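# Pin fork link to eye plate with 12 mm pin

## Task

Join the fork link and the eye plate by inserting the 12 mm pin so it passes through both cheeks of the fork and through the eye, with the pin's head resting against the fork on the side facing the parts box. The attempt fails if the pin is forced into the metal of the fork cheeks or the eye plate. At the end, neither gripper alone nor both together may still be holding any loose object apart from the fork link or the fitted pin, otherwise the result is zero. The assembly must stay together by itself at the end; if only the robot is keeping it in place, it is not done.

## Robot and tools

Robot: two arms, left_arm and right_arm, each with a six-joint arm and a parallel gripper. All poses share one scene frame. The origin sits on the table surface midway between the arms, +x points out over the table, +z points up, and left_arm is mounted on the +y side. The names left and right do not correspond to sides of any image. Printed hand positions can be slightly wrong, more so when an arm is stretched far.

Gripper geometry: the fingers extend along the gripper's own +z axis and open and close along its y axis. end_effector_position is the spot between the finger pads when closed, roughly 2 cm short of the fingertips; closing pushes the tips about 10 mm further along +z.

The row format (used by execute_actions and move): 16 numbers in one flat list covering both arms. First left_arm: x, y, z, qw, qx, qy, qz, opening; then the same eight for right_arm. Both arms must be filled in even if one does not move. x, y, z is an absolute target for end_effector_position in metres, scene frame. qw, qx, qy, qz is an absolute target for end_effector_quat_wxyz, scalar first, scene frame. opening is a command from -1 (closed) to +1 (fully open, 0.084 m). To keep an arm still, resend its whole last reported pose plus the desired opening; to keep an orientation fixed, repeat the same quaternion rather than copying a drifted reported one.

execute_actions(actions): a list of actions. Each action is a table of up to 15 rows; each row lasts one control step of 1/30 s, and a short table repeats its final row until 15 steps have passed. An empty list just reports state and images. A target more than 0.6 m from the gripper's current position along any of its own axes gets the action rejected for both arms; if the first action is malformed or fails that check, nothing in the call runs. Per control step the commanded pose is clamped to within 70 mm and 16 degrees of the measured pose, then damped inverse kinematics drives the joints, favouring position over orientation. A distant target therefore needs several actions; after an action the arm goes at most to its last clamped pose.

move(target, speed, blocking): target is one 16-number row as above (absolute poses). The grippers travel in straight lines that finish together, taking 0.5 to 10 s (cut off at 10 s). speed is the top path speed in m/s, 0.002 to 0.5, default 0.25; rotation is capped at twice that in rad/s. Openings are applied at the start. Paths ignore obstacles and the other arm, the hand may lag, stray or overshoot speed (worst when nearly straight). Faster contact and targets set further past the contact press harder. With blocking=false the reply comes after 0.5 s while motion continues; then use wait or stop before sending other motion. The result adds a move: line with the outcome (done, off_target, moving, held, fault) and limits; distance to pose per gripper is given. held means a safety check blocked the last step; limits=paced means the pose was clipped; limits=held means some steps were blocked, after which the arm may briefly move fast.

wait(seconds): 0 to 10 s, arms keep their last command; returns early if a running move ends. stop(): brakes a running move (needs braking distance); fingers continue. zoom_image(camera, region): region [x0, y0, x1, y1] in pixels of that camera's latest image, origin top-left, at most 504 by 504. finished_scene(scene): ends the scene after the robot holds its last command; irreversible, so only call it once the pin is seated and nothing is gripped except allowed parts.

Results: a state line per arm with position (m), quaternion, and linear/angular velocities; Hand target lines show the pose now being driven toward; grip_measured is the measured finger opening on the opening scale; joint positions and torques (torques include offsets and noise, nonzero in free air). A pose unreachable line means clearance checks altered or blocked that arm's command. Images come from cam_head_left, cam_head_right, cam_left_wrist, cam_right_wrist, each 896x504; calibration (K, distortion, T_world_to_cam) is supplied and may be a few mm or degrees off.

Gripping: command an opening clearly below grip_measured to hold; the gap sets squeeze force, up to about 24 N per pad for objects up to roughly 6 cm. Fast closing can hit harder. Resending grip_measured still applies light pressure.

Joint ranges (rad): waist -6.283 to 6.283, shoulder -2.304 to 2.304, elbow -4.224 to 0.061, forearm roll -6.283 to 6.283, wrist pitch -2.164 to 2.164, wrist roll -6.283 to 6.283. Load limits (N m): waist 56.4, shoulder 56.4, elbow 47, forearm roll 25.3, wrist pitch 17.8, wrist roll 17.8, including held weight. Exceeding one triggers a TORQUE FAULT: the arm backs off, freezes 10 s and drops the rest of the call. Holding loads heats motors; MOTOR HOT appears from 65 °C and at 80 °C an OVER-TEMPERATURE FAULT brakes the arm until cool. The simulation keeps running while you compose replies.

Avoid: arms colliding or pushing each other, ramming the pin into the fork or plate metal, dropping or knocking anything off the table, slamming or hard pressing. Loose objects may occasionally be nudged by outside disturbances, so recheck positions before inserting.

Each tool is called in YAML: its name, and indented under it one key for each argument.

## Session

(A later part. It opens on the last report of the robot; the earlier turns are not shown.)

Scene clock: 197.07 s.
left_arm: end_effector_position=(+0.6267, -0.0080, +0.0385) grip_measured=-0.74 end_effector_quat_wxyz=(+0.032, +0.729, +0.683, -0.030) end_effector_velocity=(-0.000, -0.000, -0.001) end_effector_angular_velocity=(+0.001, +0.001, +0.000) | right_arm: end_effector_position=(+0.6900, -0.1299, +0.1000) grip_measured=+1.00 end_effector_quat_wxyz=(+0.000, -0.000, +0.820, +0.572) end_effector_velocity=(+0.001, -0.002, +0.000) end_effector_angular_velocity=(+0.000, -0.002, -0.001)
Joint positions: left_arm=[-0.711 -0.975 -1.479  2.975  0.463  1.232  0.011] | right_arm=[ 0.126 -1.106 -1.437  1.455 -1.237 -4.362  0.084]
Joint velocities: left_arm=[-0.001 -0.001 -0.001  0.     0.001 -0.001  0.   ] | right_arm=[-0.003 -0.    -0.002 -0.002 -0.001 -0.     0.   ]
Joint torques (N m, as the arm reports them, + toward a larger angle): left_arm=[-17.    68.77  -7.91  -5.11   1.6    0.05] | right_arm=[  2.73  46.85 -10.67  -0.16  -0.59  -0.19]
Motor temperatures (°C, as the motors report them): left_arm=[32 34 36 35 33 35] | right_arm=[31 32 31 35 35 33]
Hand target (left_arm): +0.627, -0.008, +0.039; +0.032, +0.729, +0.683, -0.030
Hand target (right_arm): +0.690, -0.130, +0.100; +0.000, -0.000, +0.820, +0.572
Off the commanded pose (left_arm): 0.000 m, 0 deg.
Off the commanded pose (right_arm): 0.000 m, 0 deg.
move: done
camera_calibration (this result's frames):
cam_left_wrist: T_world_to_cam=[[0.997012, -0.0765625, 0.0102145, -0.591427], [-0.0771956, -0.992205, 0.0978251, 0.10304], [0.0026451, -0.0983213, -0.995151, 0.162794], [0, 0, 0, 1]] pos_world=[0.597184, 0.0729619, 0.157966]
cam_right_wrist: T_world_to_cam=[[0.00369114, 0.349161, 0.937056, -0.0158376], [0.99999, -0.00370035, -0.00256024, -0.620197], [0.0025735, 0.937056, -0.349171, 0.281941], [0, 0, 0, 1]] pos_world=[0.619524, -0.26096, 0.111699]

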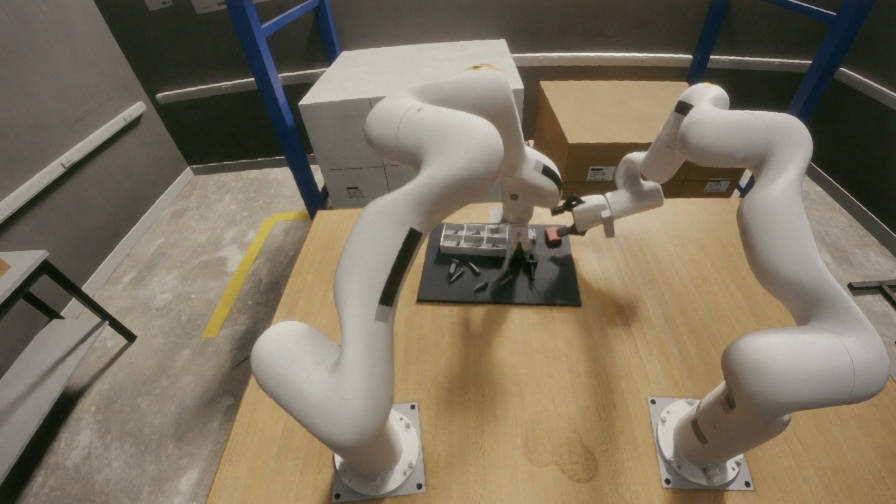

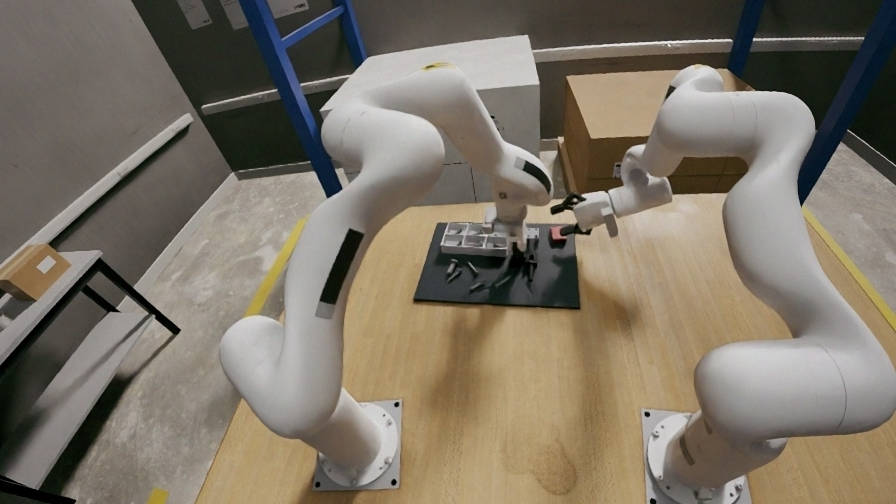

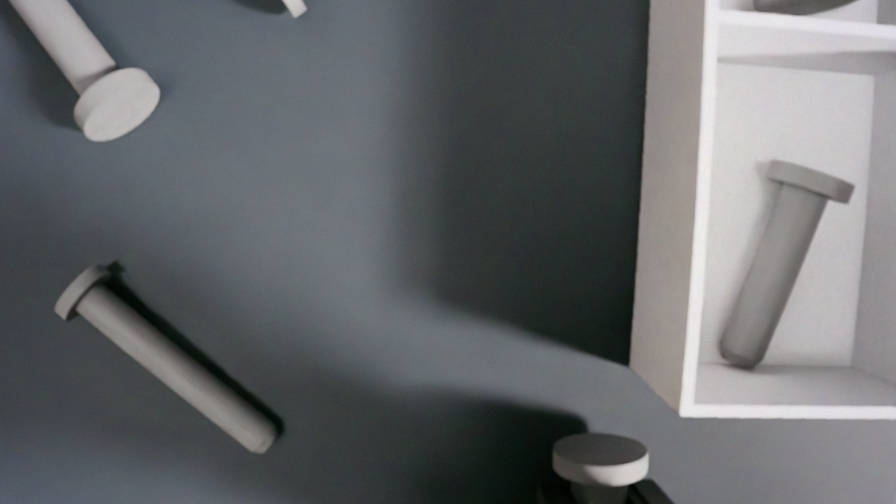

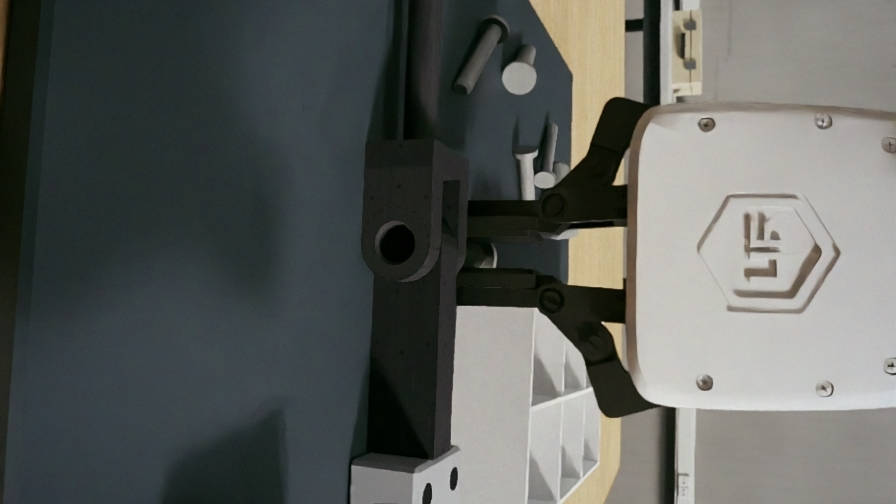

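move:
  target: [0.6268,-0.004,0.0385,0.0318,0.729,0.683,-0.0298,-1,0.69,-0.16,0.075,0,0,0.76,0.65,-1]
  speed: 0.03

zoom_image:
  camera: "cam_right_wrist"
  region: [300,150,600,350]

Scene clock: 203.50 s.
left_arm: end_effector_position=(+0.6268, -0.0040, +0.0385) grip_measured=-0.74 end_effector_quat_wxyz=(+0.032, +0.729, +0.683, -0.030) end_effector_velocity=(+0.000, +0.001, -0.000) end_effector_angular_velocity=(+0.001, +0.001, +0.001) | right_arm: end_effector_position=(+0.6899, -0.1597, +0.0751) grip_measured=-1.00 end_effector_quat_wxyz=(-0.000, -0.000, +0.760, +0.650) end_effector_velocity=(+0.001, -0.001, +0.000) end_effector_angular_velocity=(+0.012, -0.002, +0.001)
Joint positions: left_arm=[-0.706 -0.971 -1.471  2.973  0.46   1.238  0.011] | right_arm=[ 0.06  -1.26  -1.532  1.467 -1.437 -4.438  0.   ]
Joint velocities: left_arm=[ 0.001 -0.     0.     0.     0.     0.    -0.   ] | right_arm=[-0.002 -0.007 -0.008  0.    -0.012 -0.002  0.   ]
Joint torques (N m, as the arm reports them, + toward a larger angle): left_arm=[ 6.22 71.5  -9.98 -1.66  0.28 -0.32] | right_arm=[  2.94  43.22 -12.08  -1.3   -0.78  -0.16]
Motor temperatures (°C, as the motors report them): left_arm=[32 34 36 35 33 35] | right_arm=[31 32 31 35 35 33]
Hand target (left_arm): +0.627, -0.004, +0.038; +0.032, +0.729, +0.683, -0.030
Hand target (right_arm): +0.690, -0.160, +0.075; -0.000, -0.000, +0.760, +0.650
Off the commanded pose (left_arm): 0.000 m, 0 deg.
Off the commanded pose (right_arm): 0.000 m, 0 deg.
move: done
camera_calibration (this result's frames):
cam_left_wrist: T_world_to_cam=[[0.997013, -0.0765804, 0.0100712, -0.591206], [-0.077199, -0.992216, 0.0977165, 0.106979], [0.0025096, -0.098202, -0.995163, 0.163231], [0, 0, 0, 1]] pos_world=[0.597289, 0.0769011, 0.157942]
cam_right_wrist: T_world_to_cam=[[0.00394092, 0.16008, 0.987096, -0.0162292], [0.99999, -0.00263216, -0.00356554, -0.620051], [0.00202743, 0.9871, -0.160089, 0.295341], [0, 0, 0, 1]] pos_world=[0.61951, -0.290566, 0.0610899]

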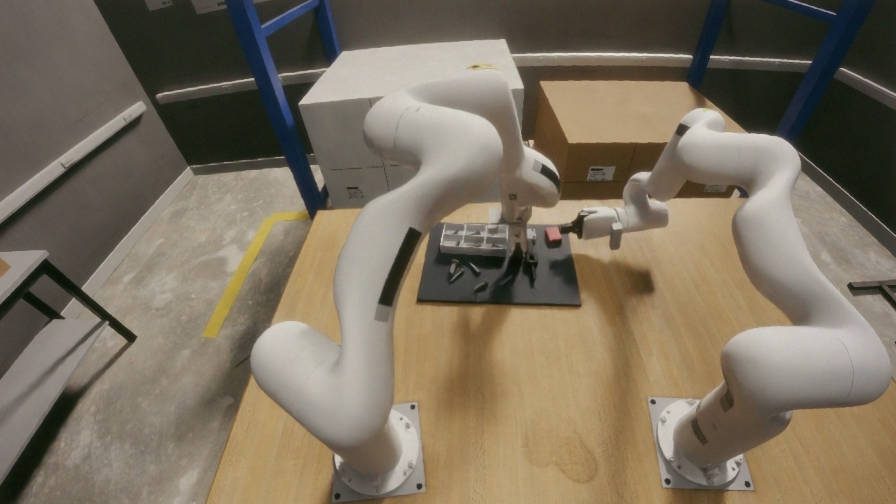

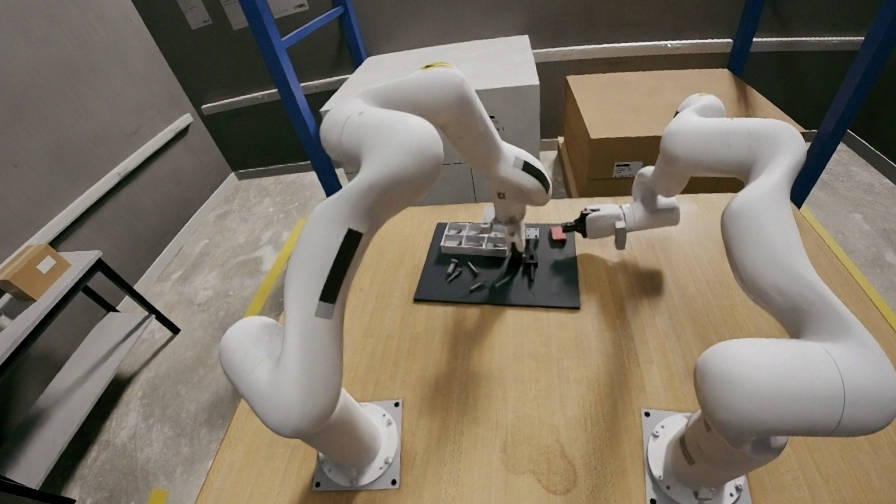

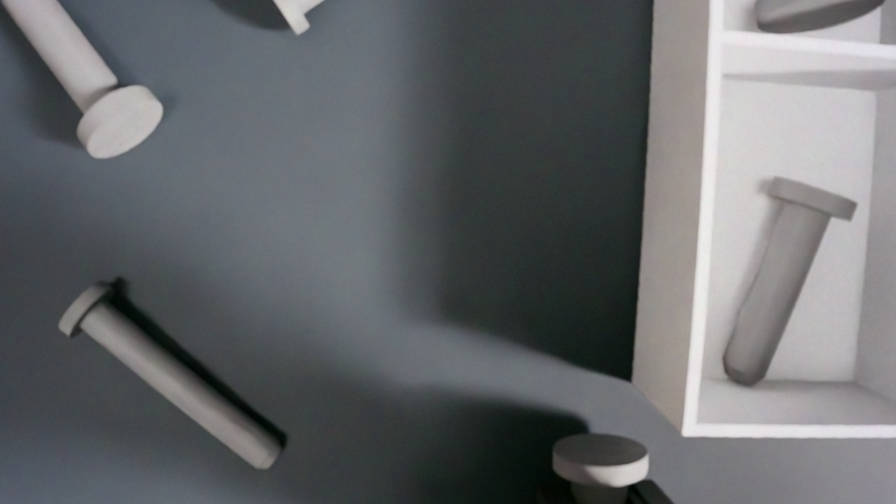

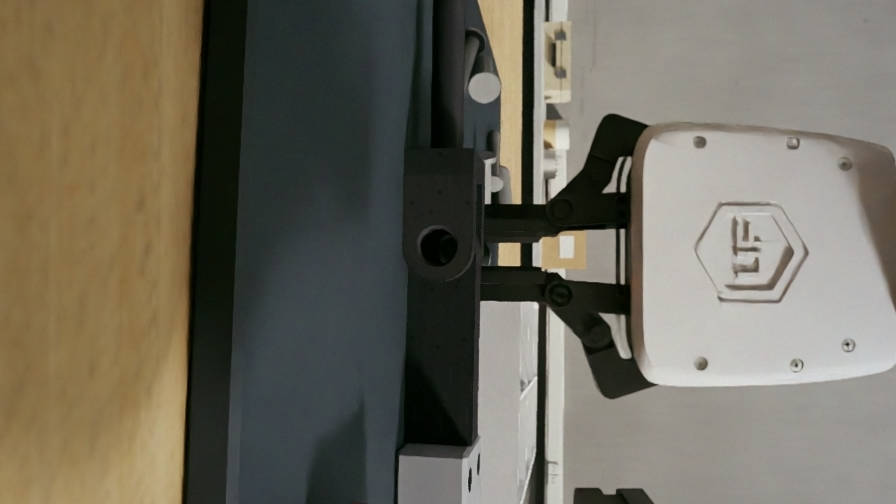

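Region (300, 150, 600, 350) of cam_right_wrist's 896x504 image, scaled by 1.680, with more detail than that image has.

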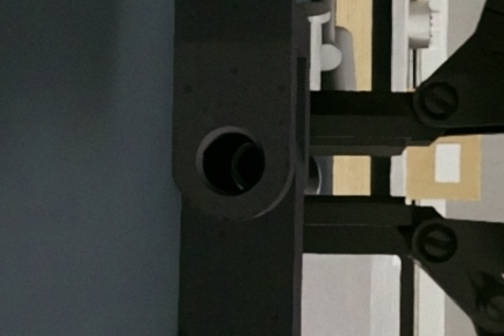

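execute_actions:
  actions:
    - [[0.6268,-0.004,0.0385,0.0318,0.729,0.683,-0.0298,-0.3,0.69,-0.16,0.075,0,0,0.76,0.65,-1]]
    - [[0.6268,-0.004,0.0385,0.0318,0.729,0.683,-0.0298,-0.3,0.69,-0.16,0.075,0,0,0.76,0.65,-1]]
    - [[0.6268,-0.004,0.075,0,0.729,0.684,0,-0.3,0.69,-0.16,0.075,0,0,0.76,0.65,-1]]
    - [[0.6268,-0.004,0.075,0,0.729,0.684,0,-0.3,0.69,-0.16,0.075,0,0,0.76,0.65,-1]]

Scene clock: 208.03 s.
left_arm: end_effector_position=(+0.6268, -0.0040, +0.0750) grip_measured=-0.32 end_effector_quat_wxyz=(-0.000, +0.729, +0.684, -0.000) end_effector_velocity=(+0.001, +0.000, -0.000) end_effector_angular_velocity=(-0.001, -0.002, -0.000) | right_arm: end_effector_position=(+0.6900, -0.1600, +0.0750) grip_measured=-1.00 end_effector_quat_wxyz=(-0.000, -0.000, +0.760, +0.650) end_effector_velocity=(+0.000, +0.000, +0.000) end_effector_angular_velocity=(-0.000, -0.002, +0.000)
Joint positions: left_arm=[-0.733 -0.931 -1.501  3.142  0.571  1.06   0.03 ] | right_arm=[ 0.059 -1.261 -1.532  1.467 -1.438 -4.439  0.   ]
Joint velocities: left_arm=[ 0.    -0.001 -0.     0.001 -0.002 -0.    -0.   ] | right_arm=[ 0.     0.    -0.001  0.     0.    -0.001  0.   ]
Joint torques (N m, as the arm reports them, + toward a larger angle): left_arm=[  6.09  71.61 -10.29  -1.47   0.42  -0.23] | right_arm=[ -2.29  43.73 -11.26  -0.67  -0.86  -0.16]
Motor temperatures (°C, as the motors report them): left_arm=[32 34 36 35 33 35] | right_arm=[31 32 31 35 35 33]
Hand target (left_arm): +0.627, -0.004, +0.075; +0.000, +0.729, +0.684, -0.000
Hand target (right_arm): +0.690, -0.160, +0.075; -0.000, +0.000, +0.760, +0.650
Off the commanded pose (left_arm): 0.000 m, 0 deg.
Off the commanded pose (right_arm): 0.000 m, 0 deg.
camera_calibration (this result's frames):
cam_left_wrist: T_world_to_cam=[[0.997126, -0.0756934, 0.00333668, -0.591137], [-0.0757258, -0.997068, 0.010964, 0.109004], [0.002497, -0.0111852, -0.999934, 0.200255], [0, 0, 0, 1]] pos_world=[0.597192, 0.0661791, 0.201019]
cam_right_wrist: T_world_to_cam=[[0.00370081, 0.159237, 0.987233, -0.0160151], [0.99999, -0.00312043, -0.00324532, -0.620235], [0.00256381, 0.987235, -0.159247, 0.295224], [0, 0, 0, 1]] pos_world=[0.619531, -0.290841, 0.0608113]

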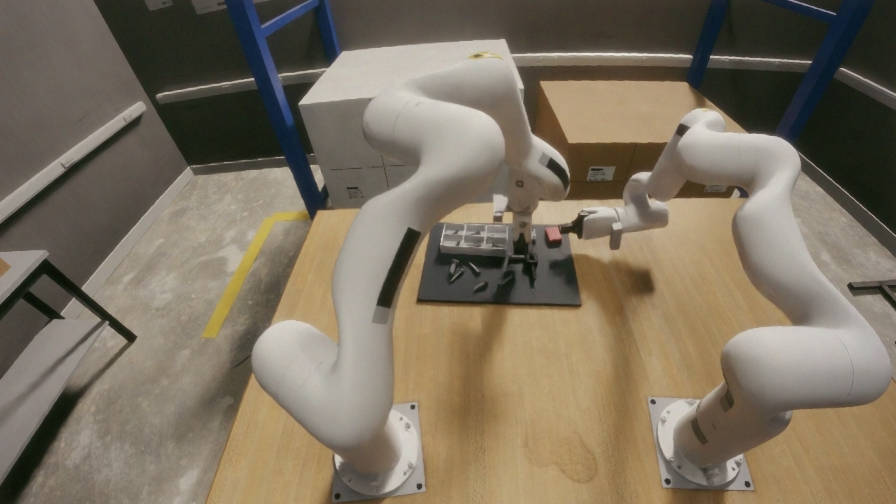

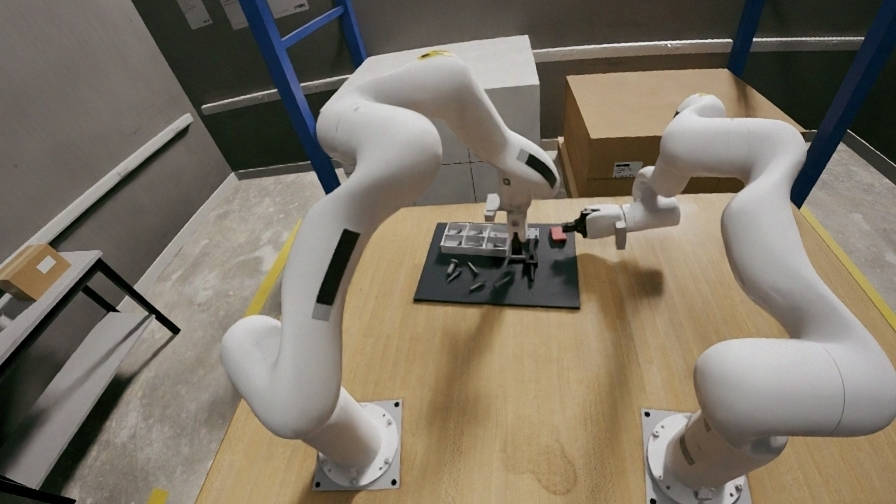

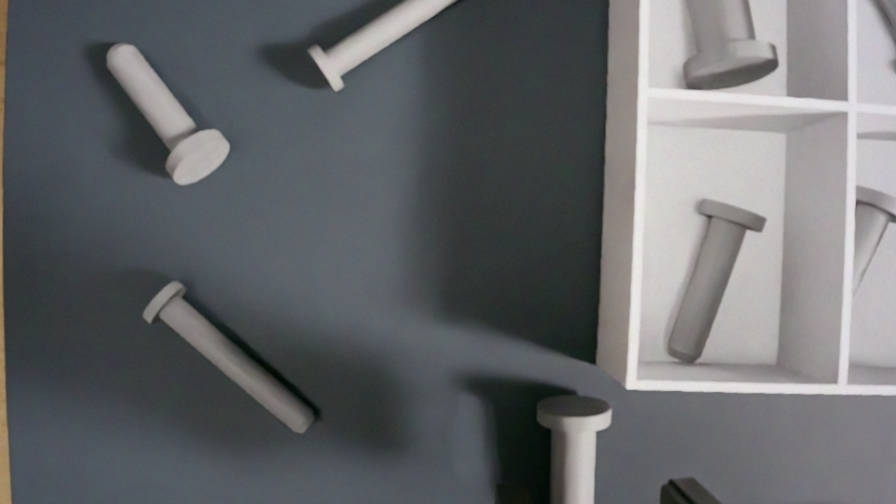

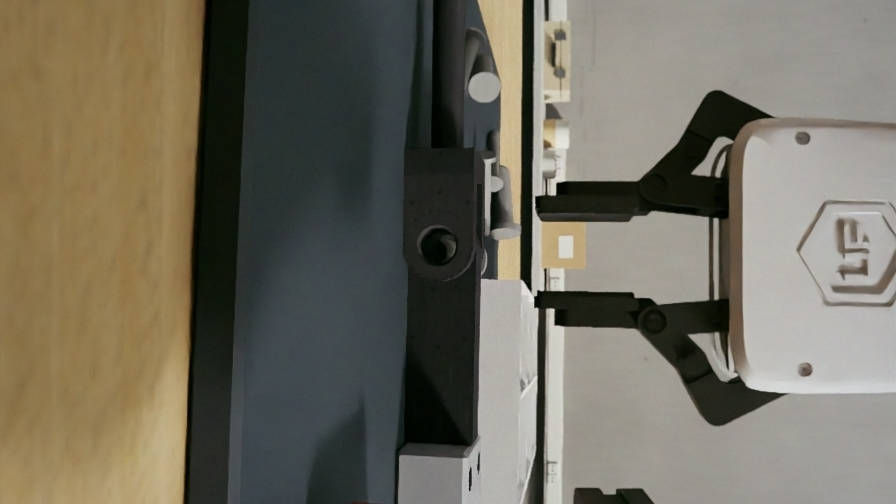

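move:
  target: [0.624,0.04,0.075,0,0.729,0.684,0,-1,0.69,-0.16,0.075,0,0,0.76,0.65,-1]
  speed: 0.08

move:
  target: [0.624,0.04,0.043,0,0.729,0.684,0,-1,0.69,-0.16,0.075,0,0,0.76,0.65,-1]
  speed: 0.02

move:
  target: [0.623,0.022,0.043,0,0.729,0.684,0,-1,0.69,-0.16,0.075,0,0,0.76,0.65,-1]
  speed: 0.006

Scene clock: 211.87 s.
left_arm: end_effector_position=(+0.6239, +0.0398, +0.0749) grip_measured=-1.00 end_effector_quat_wxyz=(-0.000, +0.729, +0.684, +0.000) end_effector_velocity=(+0.000, +0.002, +0.001) end_effector_angular_velocity=(-0.001, -0.001, -0.000) | right_arm: end_effector_position=(+0.6900, -0.1600, +0.0750) grip_measured=-1.00 end_effector_quat_wxyz=(-0.000, -0.000, +0.760, +0.650) end_effector_velocity=(-0.000, -0.000, -0.000) end_effector_angular_velocity=(-0.000, +0.000, +0.000)
Joint positions: left_arm=[-0.679 -0.879 -1.405  3.142  0.525  1.115  0.   ] | right_arm=[ 0.059 -1.261 -1.532  1.467 -1.438 -4.439  0.   ]
Joint velocities: left_arm=[ 0.003  0.004  0.004 -0.    -0.002  0.004  0.   ] | right_arm=[-0.     0.     0.001 -0.    -0.    -0.     0.   ]
Joint torques (N m, as the arm reports them, + toward a larger angle): left_arm=[ 6.5  67.86 -9.93 -1.33  0.42 -0.3 ] | right_arm=[  1.63  47.97 -10.43  -0.54  -0.51  -0.12]
Motor temperatures (°C, as the motors report them): left_arm=[32 34 36 35 33 35] | right_arm=[31 32 31 35 35 33]
Hand target (left_arm): +0.624, +0.040, +0.075; +0.000, +0.729, +0.684, +0.000
Hand target (right_arm): +0.690, -0.160, +0.075; +0.000, +0.000, +0.760, +0.650
Off the commanded pose (left_arm): 0.000 m, 0 deg.
Off the commanded pose (right_arm): 0.000 m, 0 deg.
move: done
camera_calibration (this result's frames):
cam_left_wrist: T_world_to_cam=[[0.997121, -0.0757472, 0.00348283, -0.584913], [-0.0757808, -0.997066, 0.0108093, 0.152447], [0.00265384, -0.0110421, -0.999936, 0.200606], [0, 0, 0, 1]] pos_world=[0.59425, 0.109909, 0.200983]
cam_right_wrist: T_world_to_cam=[[0.0037008, 0.159237, 0.987233, -0.0160151], [0.99999, -0.00312041, -0.00324531, -0.620235], [0.00256379, 0.987235, -0.159247, 0.295224], [0, 0, 0, 1]] pos_world=[0.619531, -0.29084, 0.0608113]

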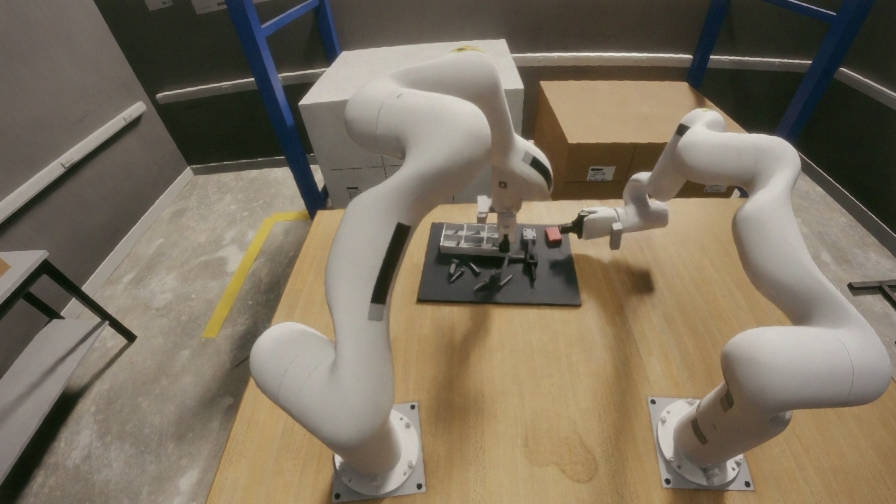

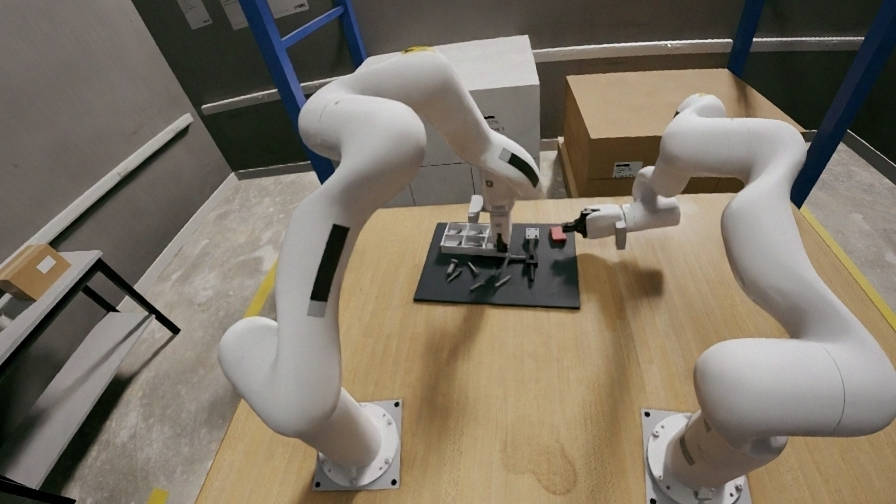

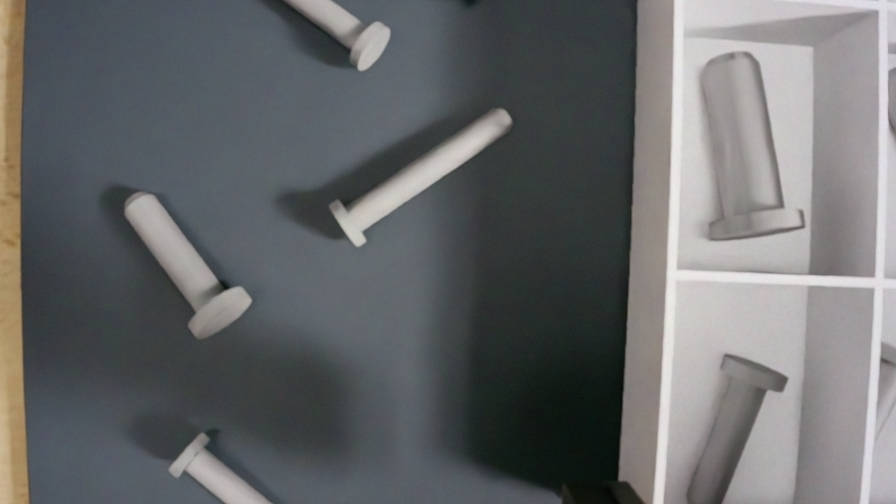

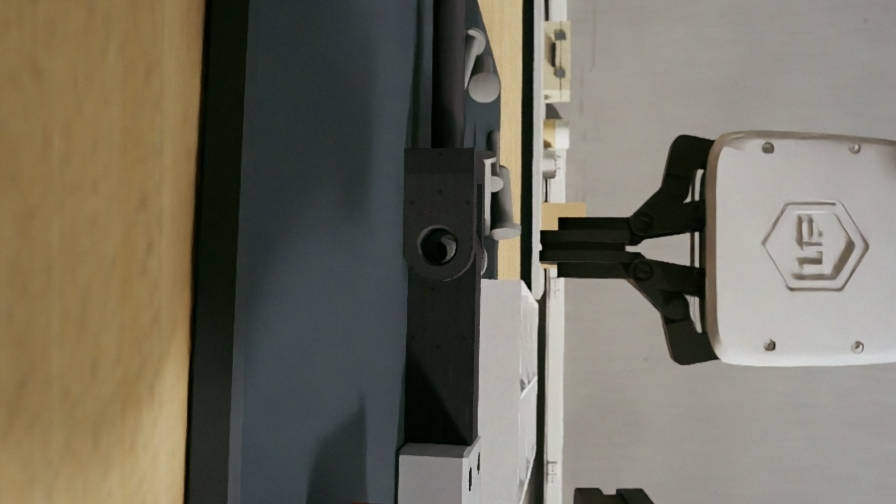

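Scene clock: 213.77 s.
left_arm: end_effector_position=(+0.6241, +0.0400, +0.0432) grip_measured=-1.00 end_effector_quat_wxyz=(+0.000, +0.729, +0.684, +0.000) end_effector_velocity=(-0.000, -0.001, -0.002) end_effector_angular_velocity=(+0.001, +0.000, -0.002) | right_arm: end_effector_position=(+0.6900, -0.1600, +0.0750) grip_measured=-1.00 end_effector_quat_wxyz=(+0.000, -0.000, +0.760, +0.650) end_effector_velocity=(-0.001, -0.000, -0.000) end_effector_angular_velocity=(-0.000, +0.002, +0.000)
Joint positions: left_arm=[-0.678 -0.934 -1.416  3.142  0.482  1.115  0.   ] | right_arm=[ 0.059 -1.261 -1.532  1.467 -1.438 -4.439  0.   ]
Joint velocities: left_arm=[-0.001 -0.003 -0.001  0.001 -0.001  0.     0.   ] | right_arm=[-0.     0.     0.002 -0.001  0.     0.     0.   ]
Joint torques (N m, as the arm reports them, + toward a larger angle): left_arm=[ 6.83 70.21 -9.23 -1.5   0.45 -0.23] | right_arm=[ -1.42  48.22 -11.95  -1.5   -0.71  -0.13]
Motor temperatures (°C, as the motors report them): left_arm=[32 34 36 35 33 35] | right_arm=[31 32 31 35 35 33]
Hand target (left_arm): +0.624, +0.040, +0.043; -0.000, +0.729, +0.684, +0.000
Hand target (right_arm): +0.690, -0.160, +0.075; +0.000, +0.000, +0.760, +0.650
Off the commanded pose (left_arm): 0.000 m, 0 deg.
Off the commanded pose (right_arm): 0.000 m, 0 deg.
move: done
camera_calibration (this result's frames):
cam_left_wrist: T_world_to_cam=[[0.997127, -0.0756671, 0.00343509, -0.584988], [-0.0757003, -0.997071, 0.0108802, 0.152981], [0.00260176, -0.011109, -0.999935, 0.168904], [0, 0, 0, 1]] pos_world=[0.594449, 0.110145, 0.169238]
cam_right_wrist: T_world_to_cam=[[0.00370066, 0.159237, 0.987233, -0.016015], [0.99999, -0.00312039, -0.00324517, -0.620235], [0.0025638, 0.987235, -0.159247, 0.295224], [0, 0, 0, 1]] pos_world=[0.619531, -0.290841, 0.0608113]

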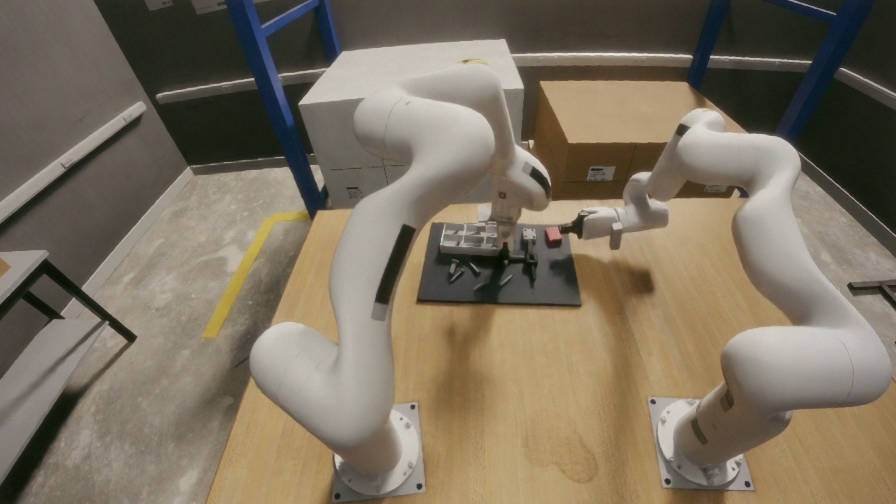

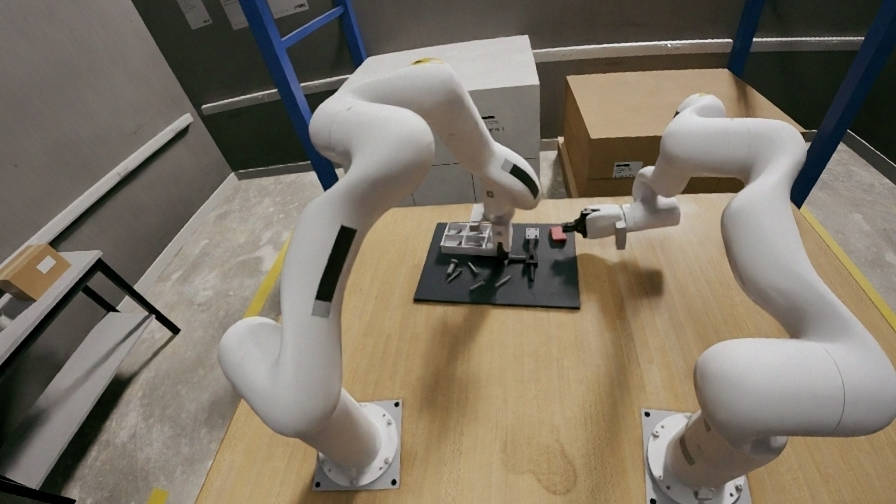

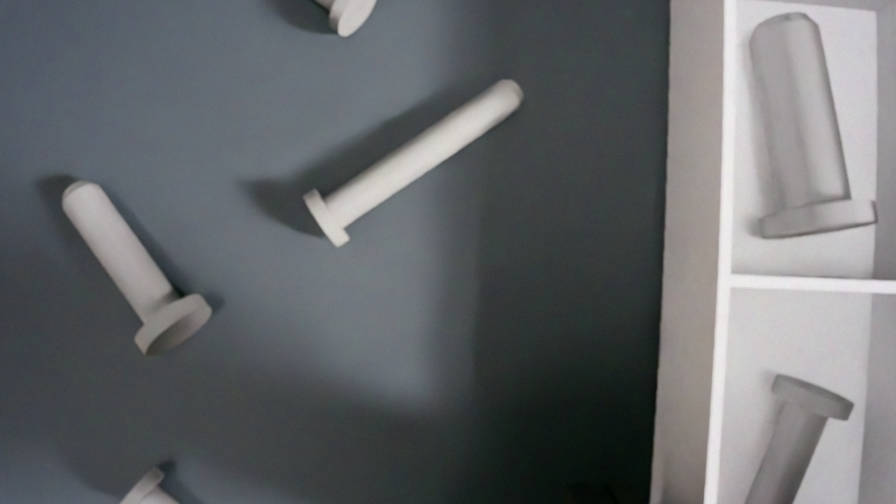

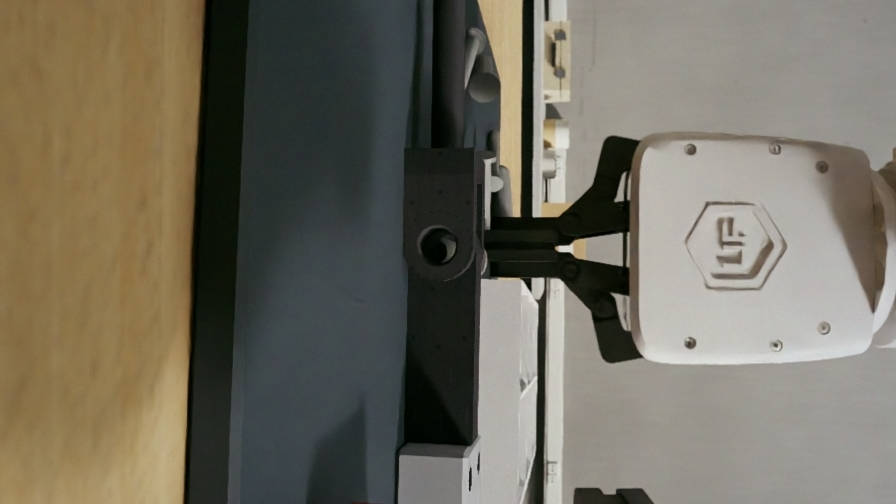

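Scene clock: 217.00 s.
left_arm: end_effector_position=(+0.6231, +0.0316, +0.0429) grip_measured=-1.00 end_effector_quat_wxyz=(-0.009, +0.727, +0.686, -0.001) end_effector_velocity=(-0.000, +0.000, -0.000) end_effector_angular_velocity=(+0.002, +0.002, +0.001) | right_arm: end_effector_position=(+0.6900, -0.1600, +0.0750) grip_measured=-1.00 end_effector_quat_wxyz=(+0.000, +0.000, +0.760, +0.650) end_effector_velocity=(+0.000, -0.000, +0.000) end_effector_angular_velocity=(+0.000, -0.000, -0.001)
Joint positions: left_arm=[-0.691 -0.95  -1.446  3.147  0.514  1.091  0.   ] | right_arm=[ 0.059 -1.261 -1.532  1.467 -1.438 -4.439  0.   ]
Joint velocities: left_arm=[-0.    -0.001 -0.002  0.001  0.004 -0.002  0.   ] | right_arm=[-0.     0.001  0.     0.001  0.     0.     0.   ]
Joint torques (N m, as the arm reports them, + toward a larger angle): left_arm=[-57.22  69.68 -20.95 -13.63  -6.77   0.14] | right_arm=[ -1.58  46.23 -11.28  -1.53  -0.64  -0.28]
Motor temperatures (°C, as the motors report them): left_arm=[32 34 36 35 33 35] | right_arm=[31 32 31 35 35 33]
Hand target (left_arm): +0.623, +0.022, +0.043; -0.000, +0.729, +0.684, -0.000
Hand target (right_arm): +0.690, -0.160, +0.075; +0.000, -0.000, +0.760, +0.650
Off the commanded pose (left_arm): 0.010 m, 1 deg.
Off the commanded pose (right_arm): 0.000 m, 0 deg.
move: off_target (left_arm)
camera_calibration (this result's frames):
cam_left_wrist: T_world_to_cam=[[0.997513, -0.069484, -0.0118362, -0.584414], [-0.0694866, -0.997583, 0.000190043, 0.141126], [-0.0118208, 0.000632885, -0.99993, 0.17709], [0, 0, 0, 1]] pos_world=[0.59486, 0.100065, 0.170133]
cam_right_wrist: T_world_to_cam=[[0.00370075, 0.159237, 0.987233, -0.0160152], [0.99999, -0.00312049, -0.00324525, -0.620235], [0.00256389, 0.987235, -0.159247, 0.295224], [0, 0, 0, 1]] pos_world=[0.619531, -0.29084, 0.0608113]

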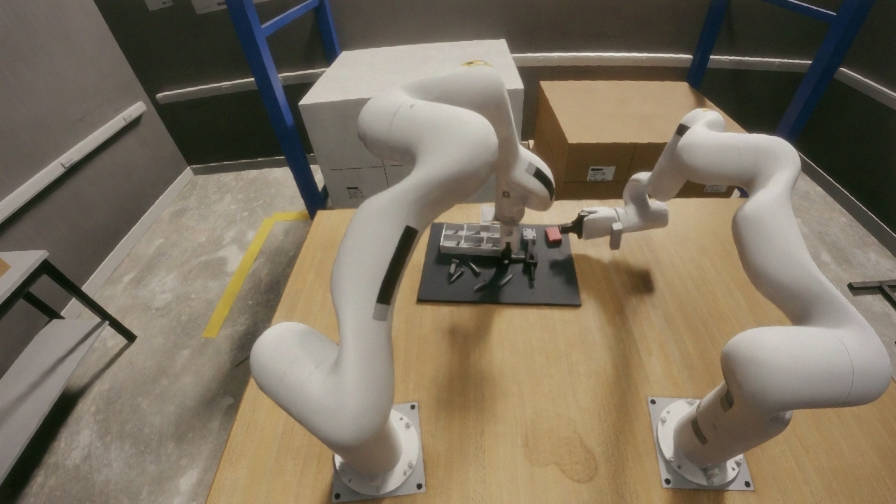

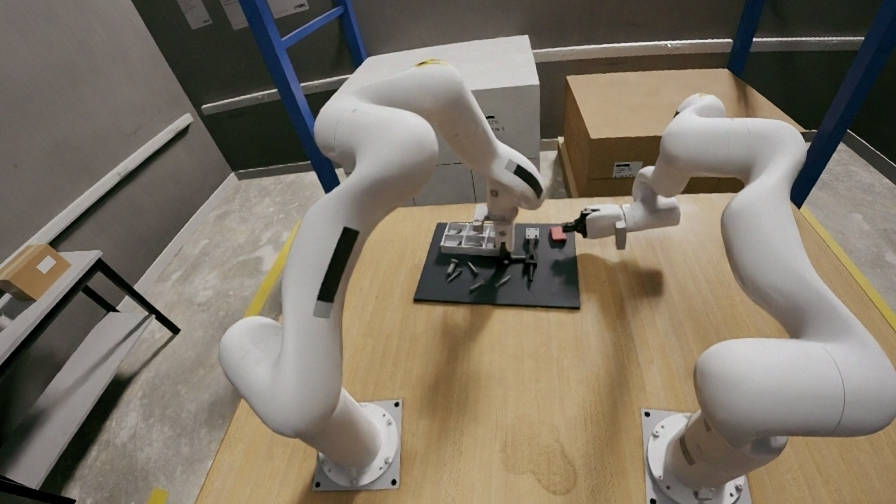

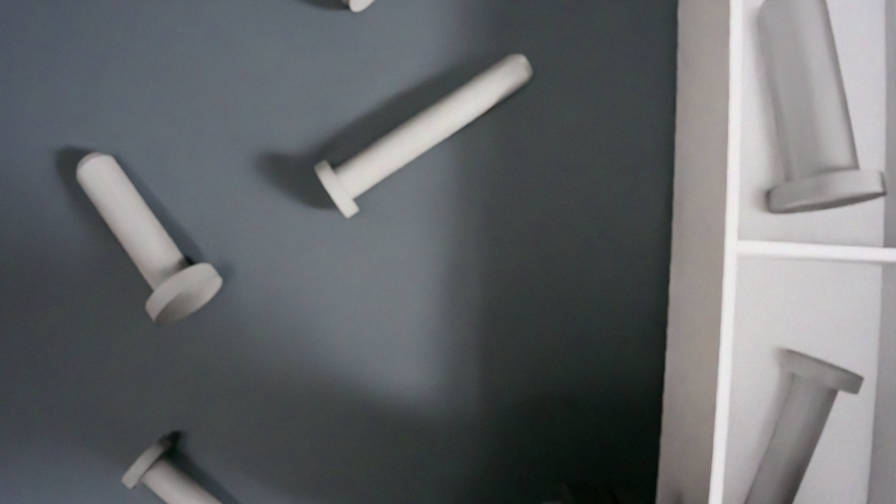

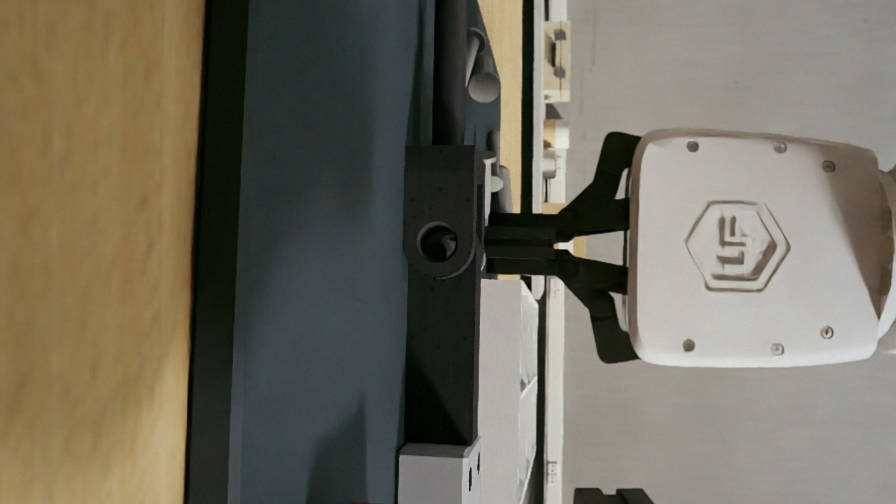

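move:
  target: [0.624,0.04,0.043,0,0.729,0.684,0,-1,0.69,-0.16,0.075,0,0,0.76,0.65,-1]
  speed: 0.03

zoom_image:
  camera: "cam_right_wrist"
  region: [390,190,510,290]

Scene clock: 218.83 s.
left_arm: end_effector_position=(+0.6241, +0.0397, +0.0431) grip_measured=-1.00 end_effector_quat_wxyz=(+0.000, +0.729, +0.684, +0.000) end_effector_velocity=(-0.000, +0.003, +0.000) end_effector_angular_velocity=(+0.002, +0.004, +0.003) | right_arm: end_effector_position=(+0.6900, -0.1600, +0.0750) grip_measured=-1.00 end_effector_quat_wxyz=(+0.000, -0.000, +0.760, +0.650) end_effector_velocity=(+0.001, -0.000, +0.001) end_effector_angular_velocity=(-0.000, -0.001, -0.000)
Joint positions: left_arm=[-0.679 -0.935 -1.416  3.142  0.481  1.115  0.   ] | right_arm=[ 0.059 -1.261 -1.532  1.467 -1.438 -4.439  0.   ]
Joint velocities: left_arm=[ 0.004  0.002  0.003 -0.     0.003  0.001  0.   ] | right_arm=[-0.     0.001 -0.001 -0.001 -0.     0.     0.   ]
Joint torques (N m, as the arm reports them, + toward a larger angle): left_arm=[ 5.14 70.44 -9.6  -1.51  0.44 -0.29] | right_arm=[ -2.91  47.8  -10.11  -1.16  -0.85  -0.01]
Motor temperatures (°C, as the motors report them): left_arm=[32 34 36 35 33 35] | right_arm=[31 32 31 35 35 33]
Hand target (left_arm): +0.624, +0.040, +0.043; +0.000, +0.729, +0.684, +0.000
Hand target (right_arm): +0.690, -0.160, +0.075; -0.000, +0.000, +0.760, +0.650
Off the commanded pose (left_arm): 0.000 m, 0 deg.
Off the commanded pose (right_arm): 0.000 m, 0 deg.
move: done
camera_calibration (this result's frames):
cam_left_wrist: T_world_to_cam=[[0.997116, -0.075783, 0.0039606, -0.585079], [-0.0758233, -0.997058, 0.0112639, 0.152772], [0.00309533, -0.0115318, -0.999929, 0.168477], [0, 0, 0, 1]] pos_world=[0.594454, 0.109927, 0.169061]
cam_right_wrist: T_world_to_cam=[[0.00370067, 0.159237, 0.987233, -0.0160151], [0.99999, -0.00312047, -0.00324517, -0.620235], [0.00256389, 0.987235, -0.159247, 0.295224], [0, 0, 0, 1]] pos_world=[0.619531, -0.29084, 0.0608114]

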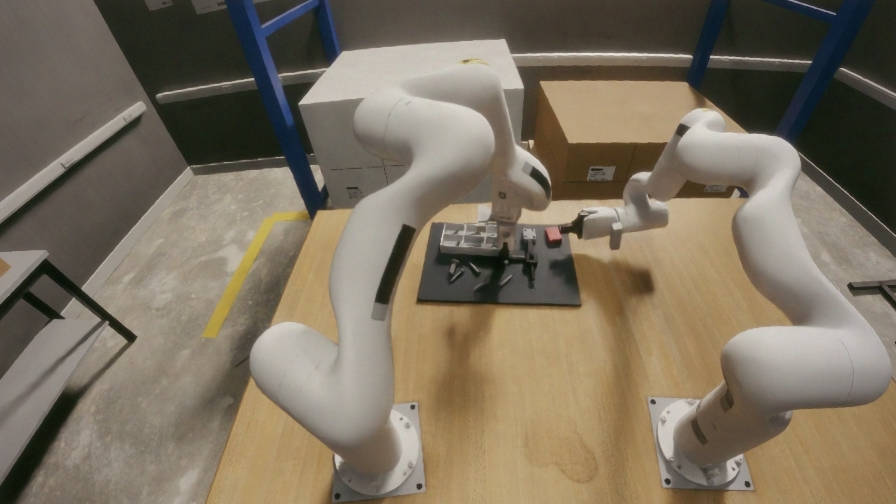

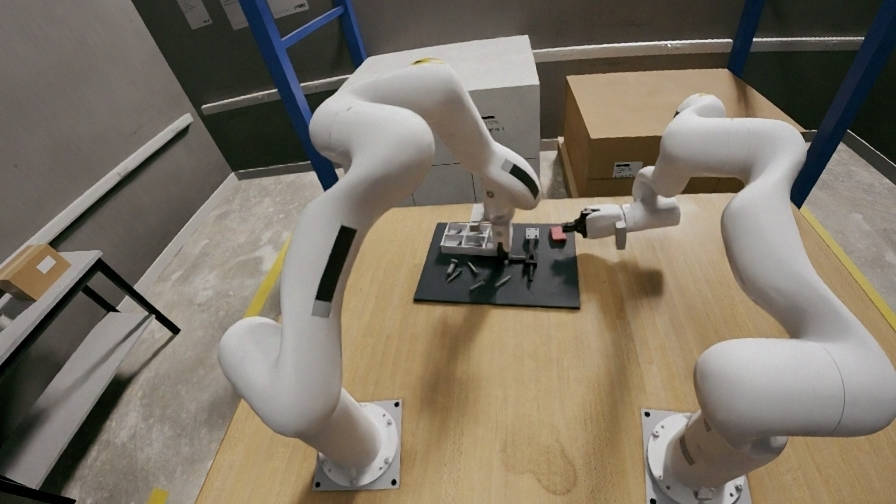

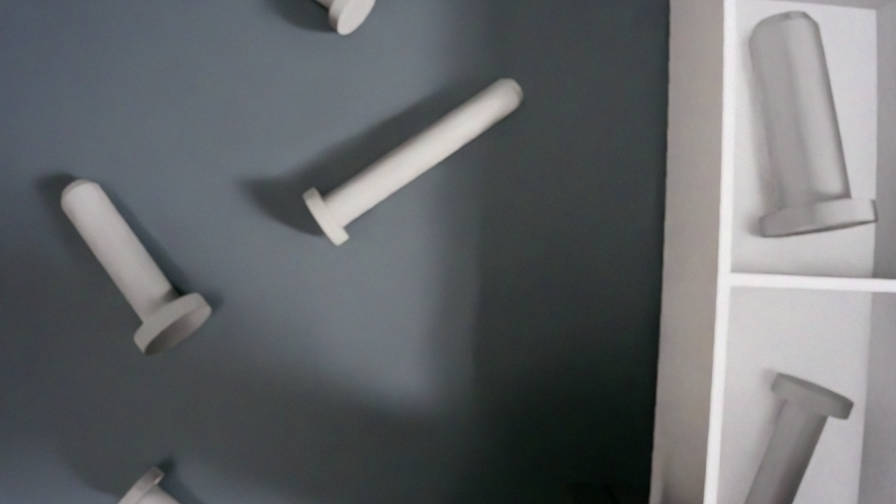

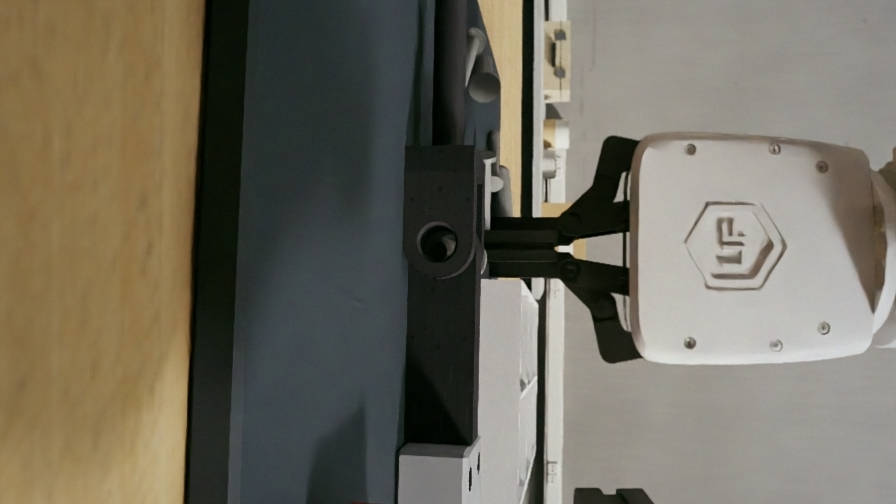

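Region (390, 190, 510, 290) of cam_right_wrist's 896x504 image, scaled by 4.200, with more detail than that image has.

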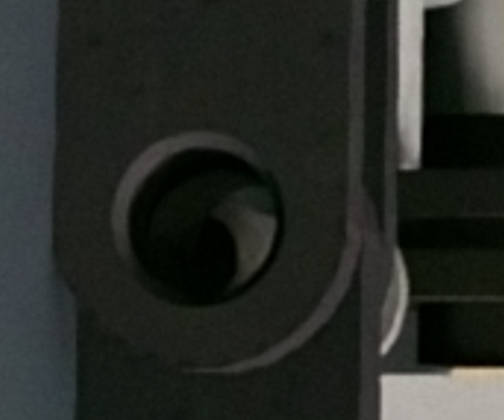

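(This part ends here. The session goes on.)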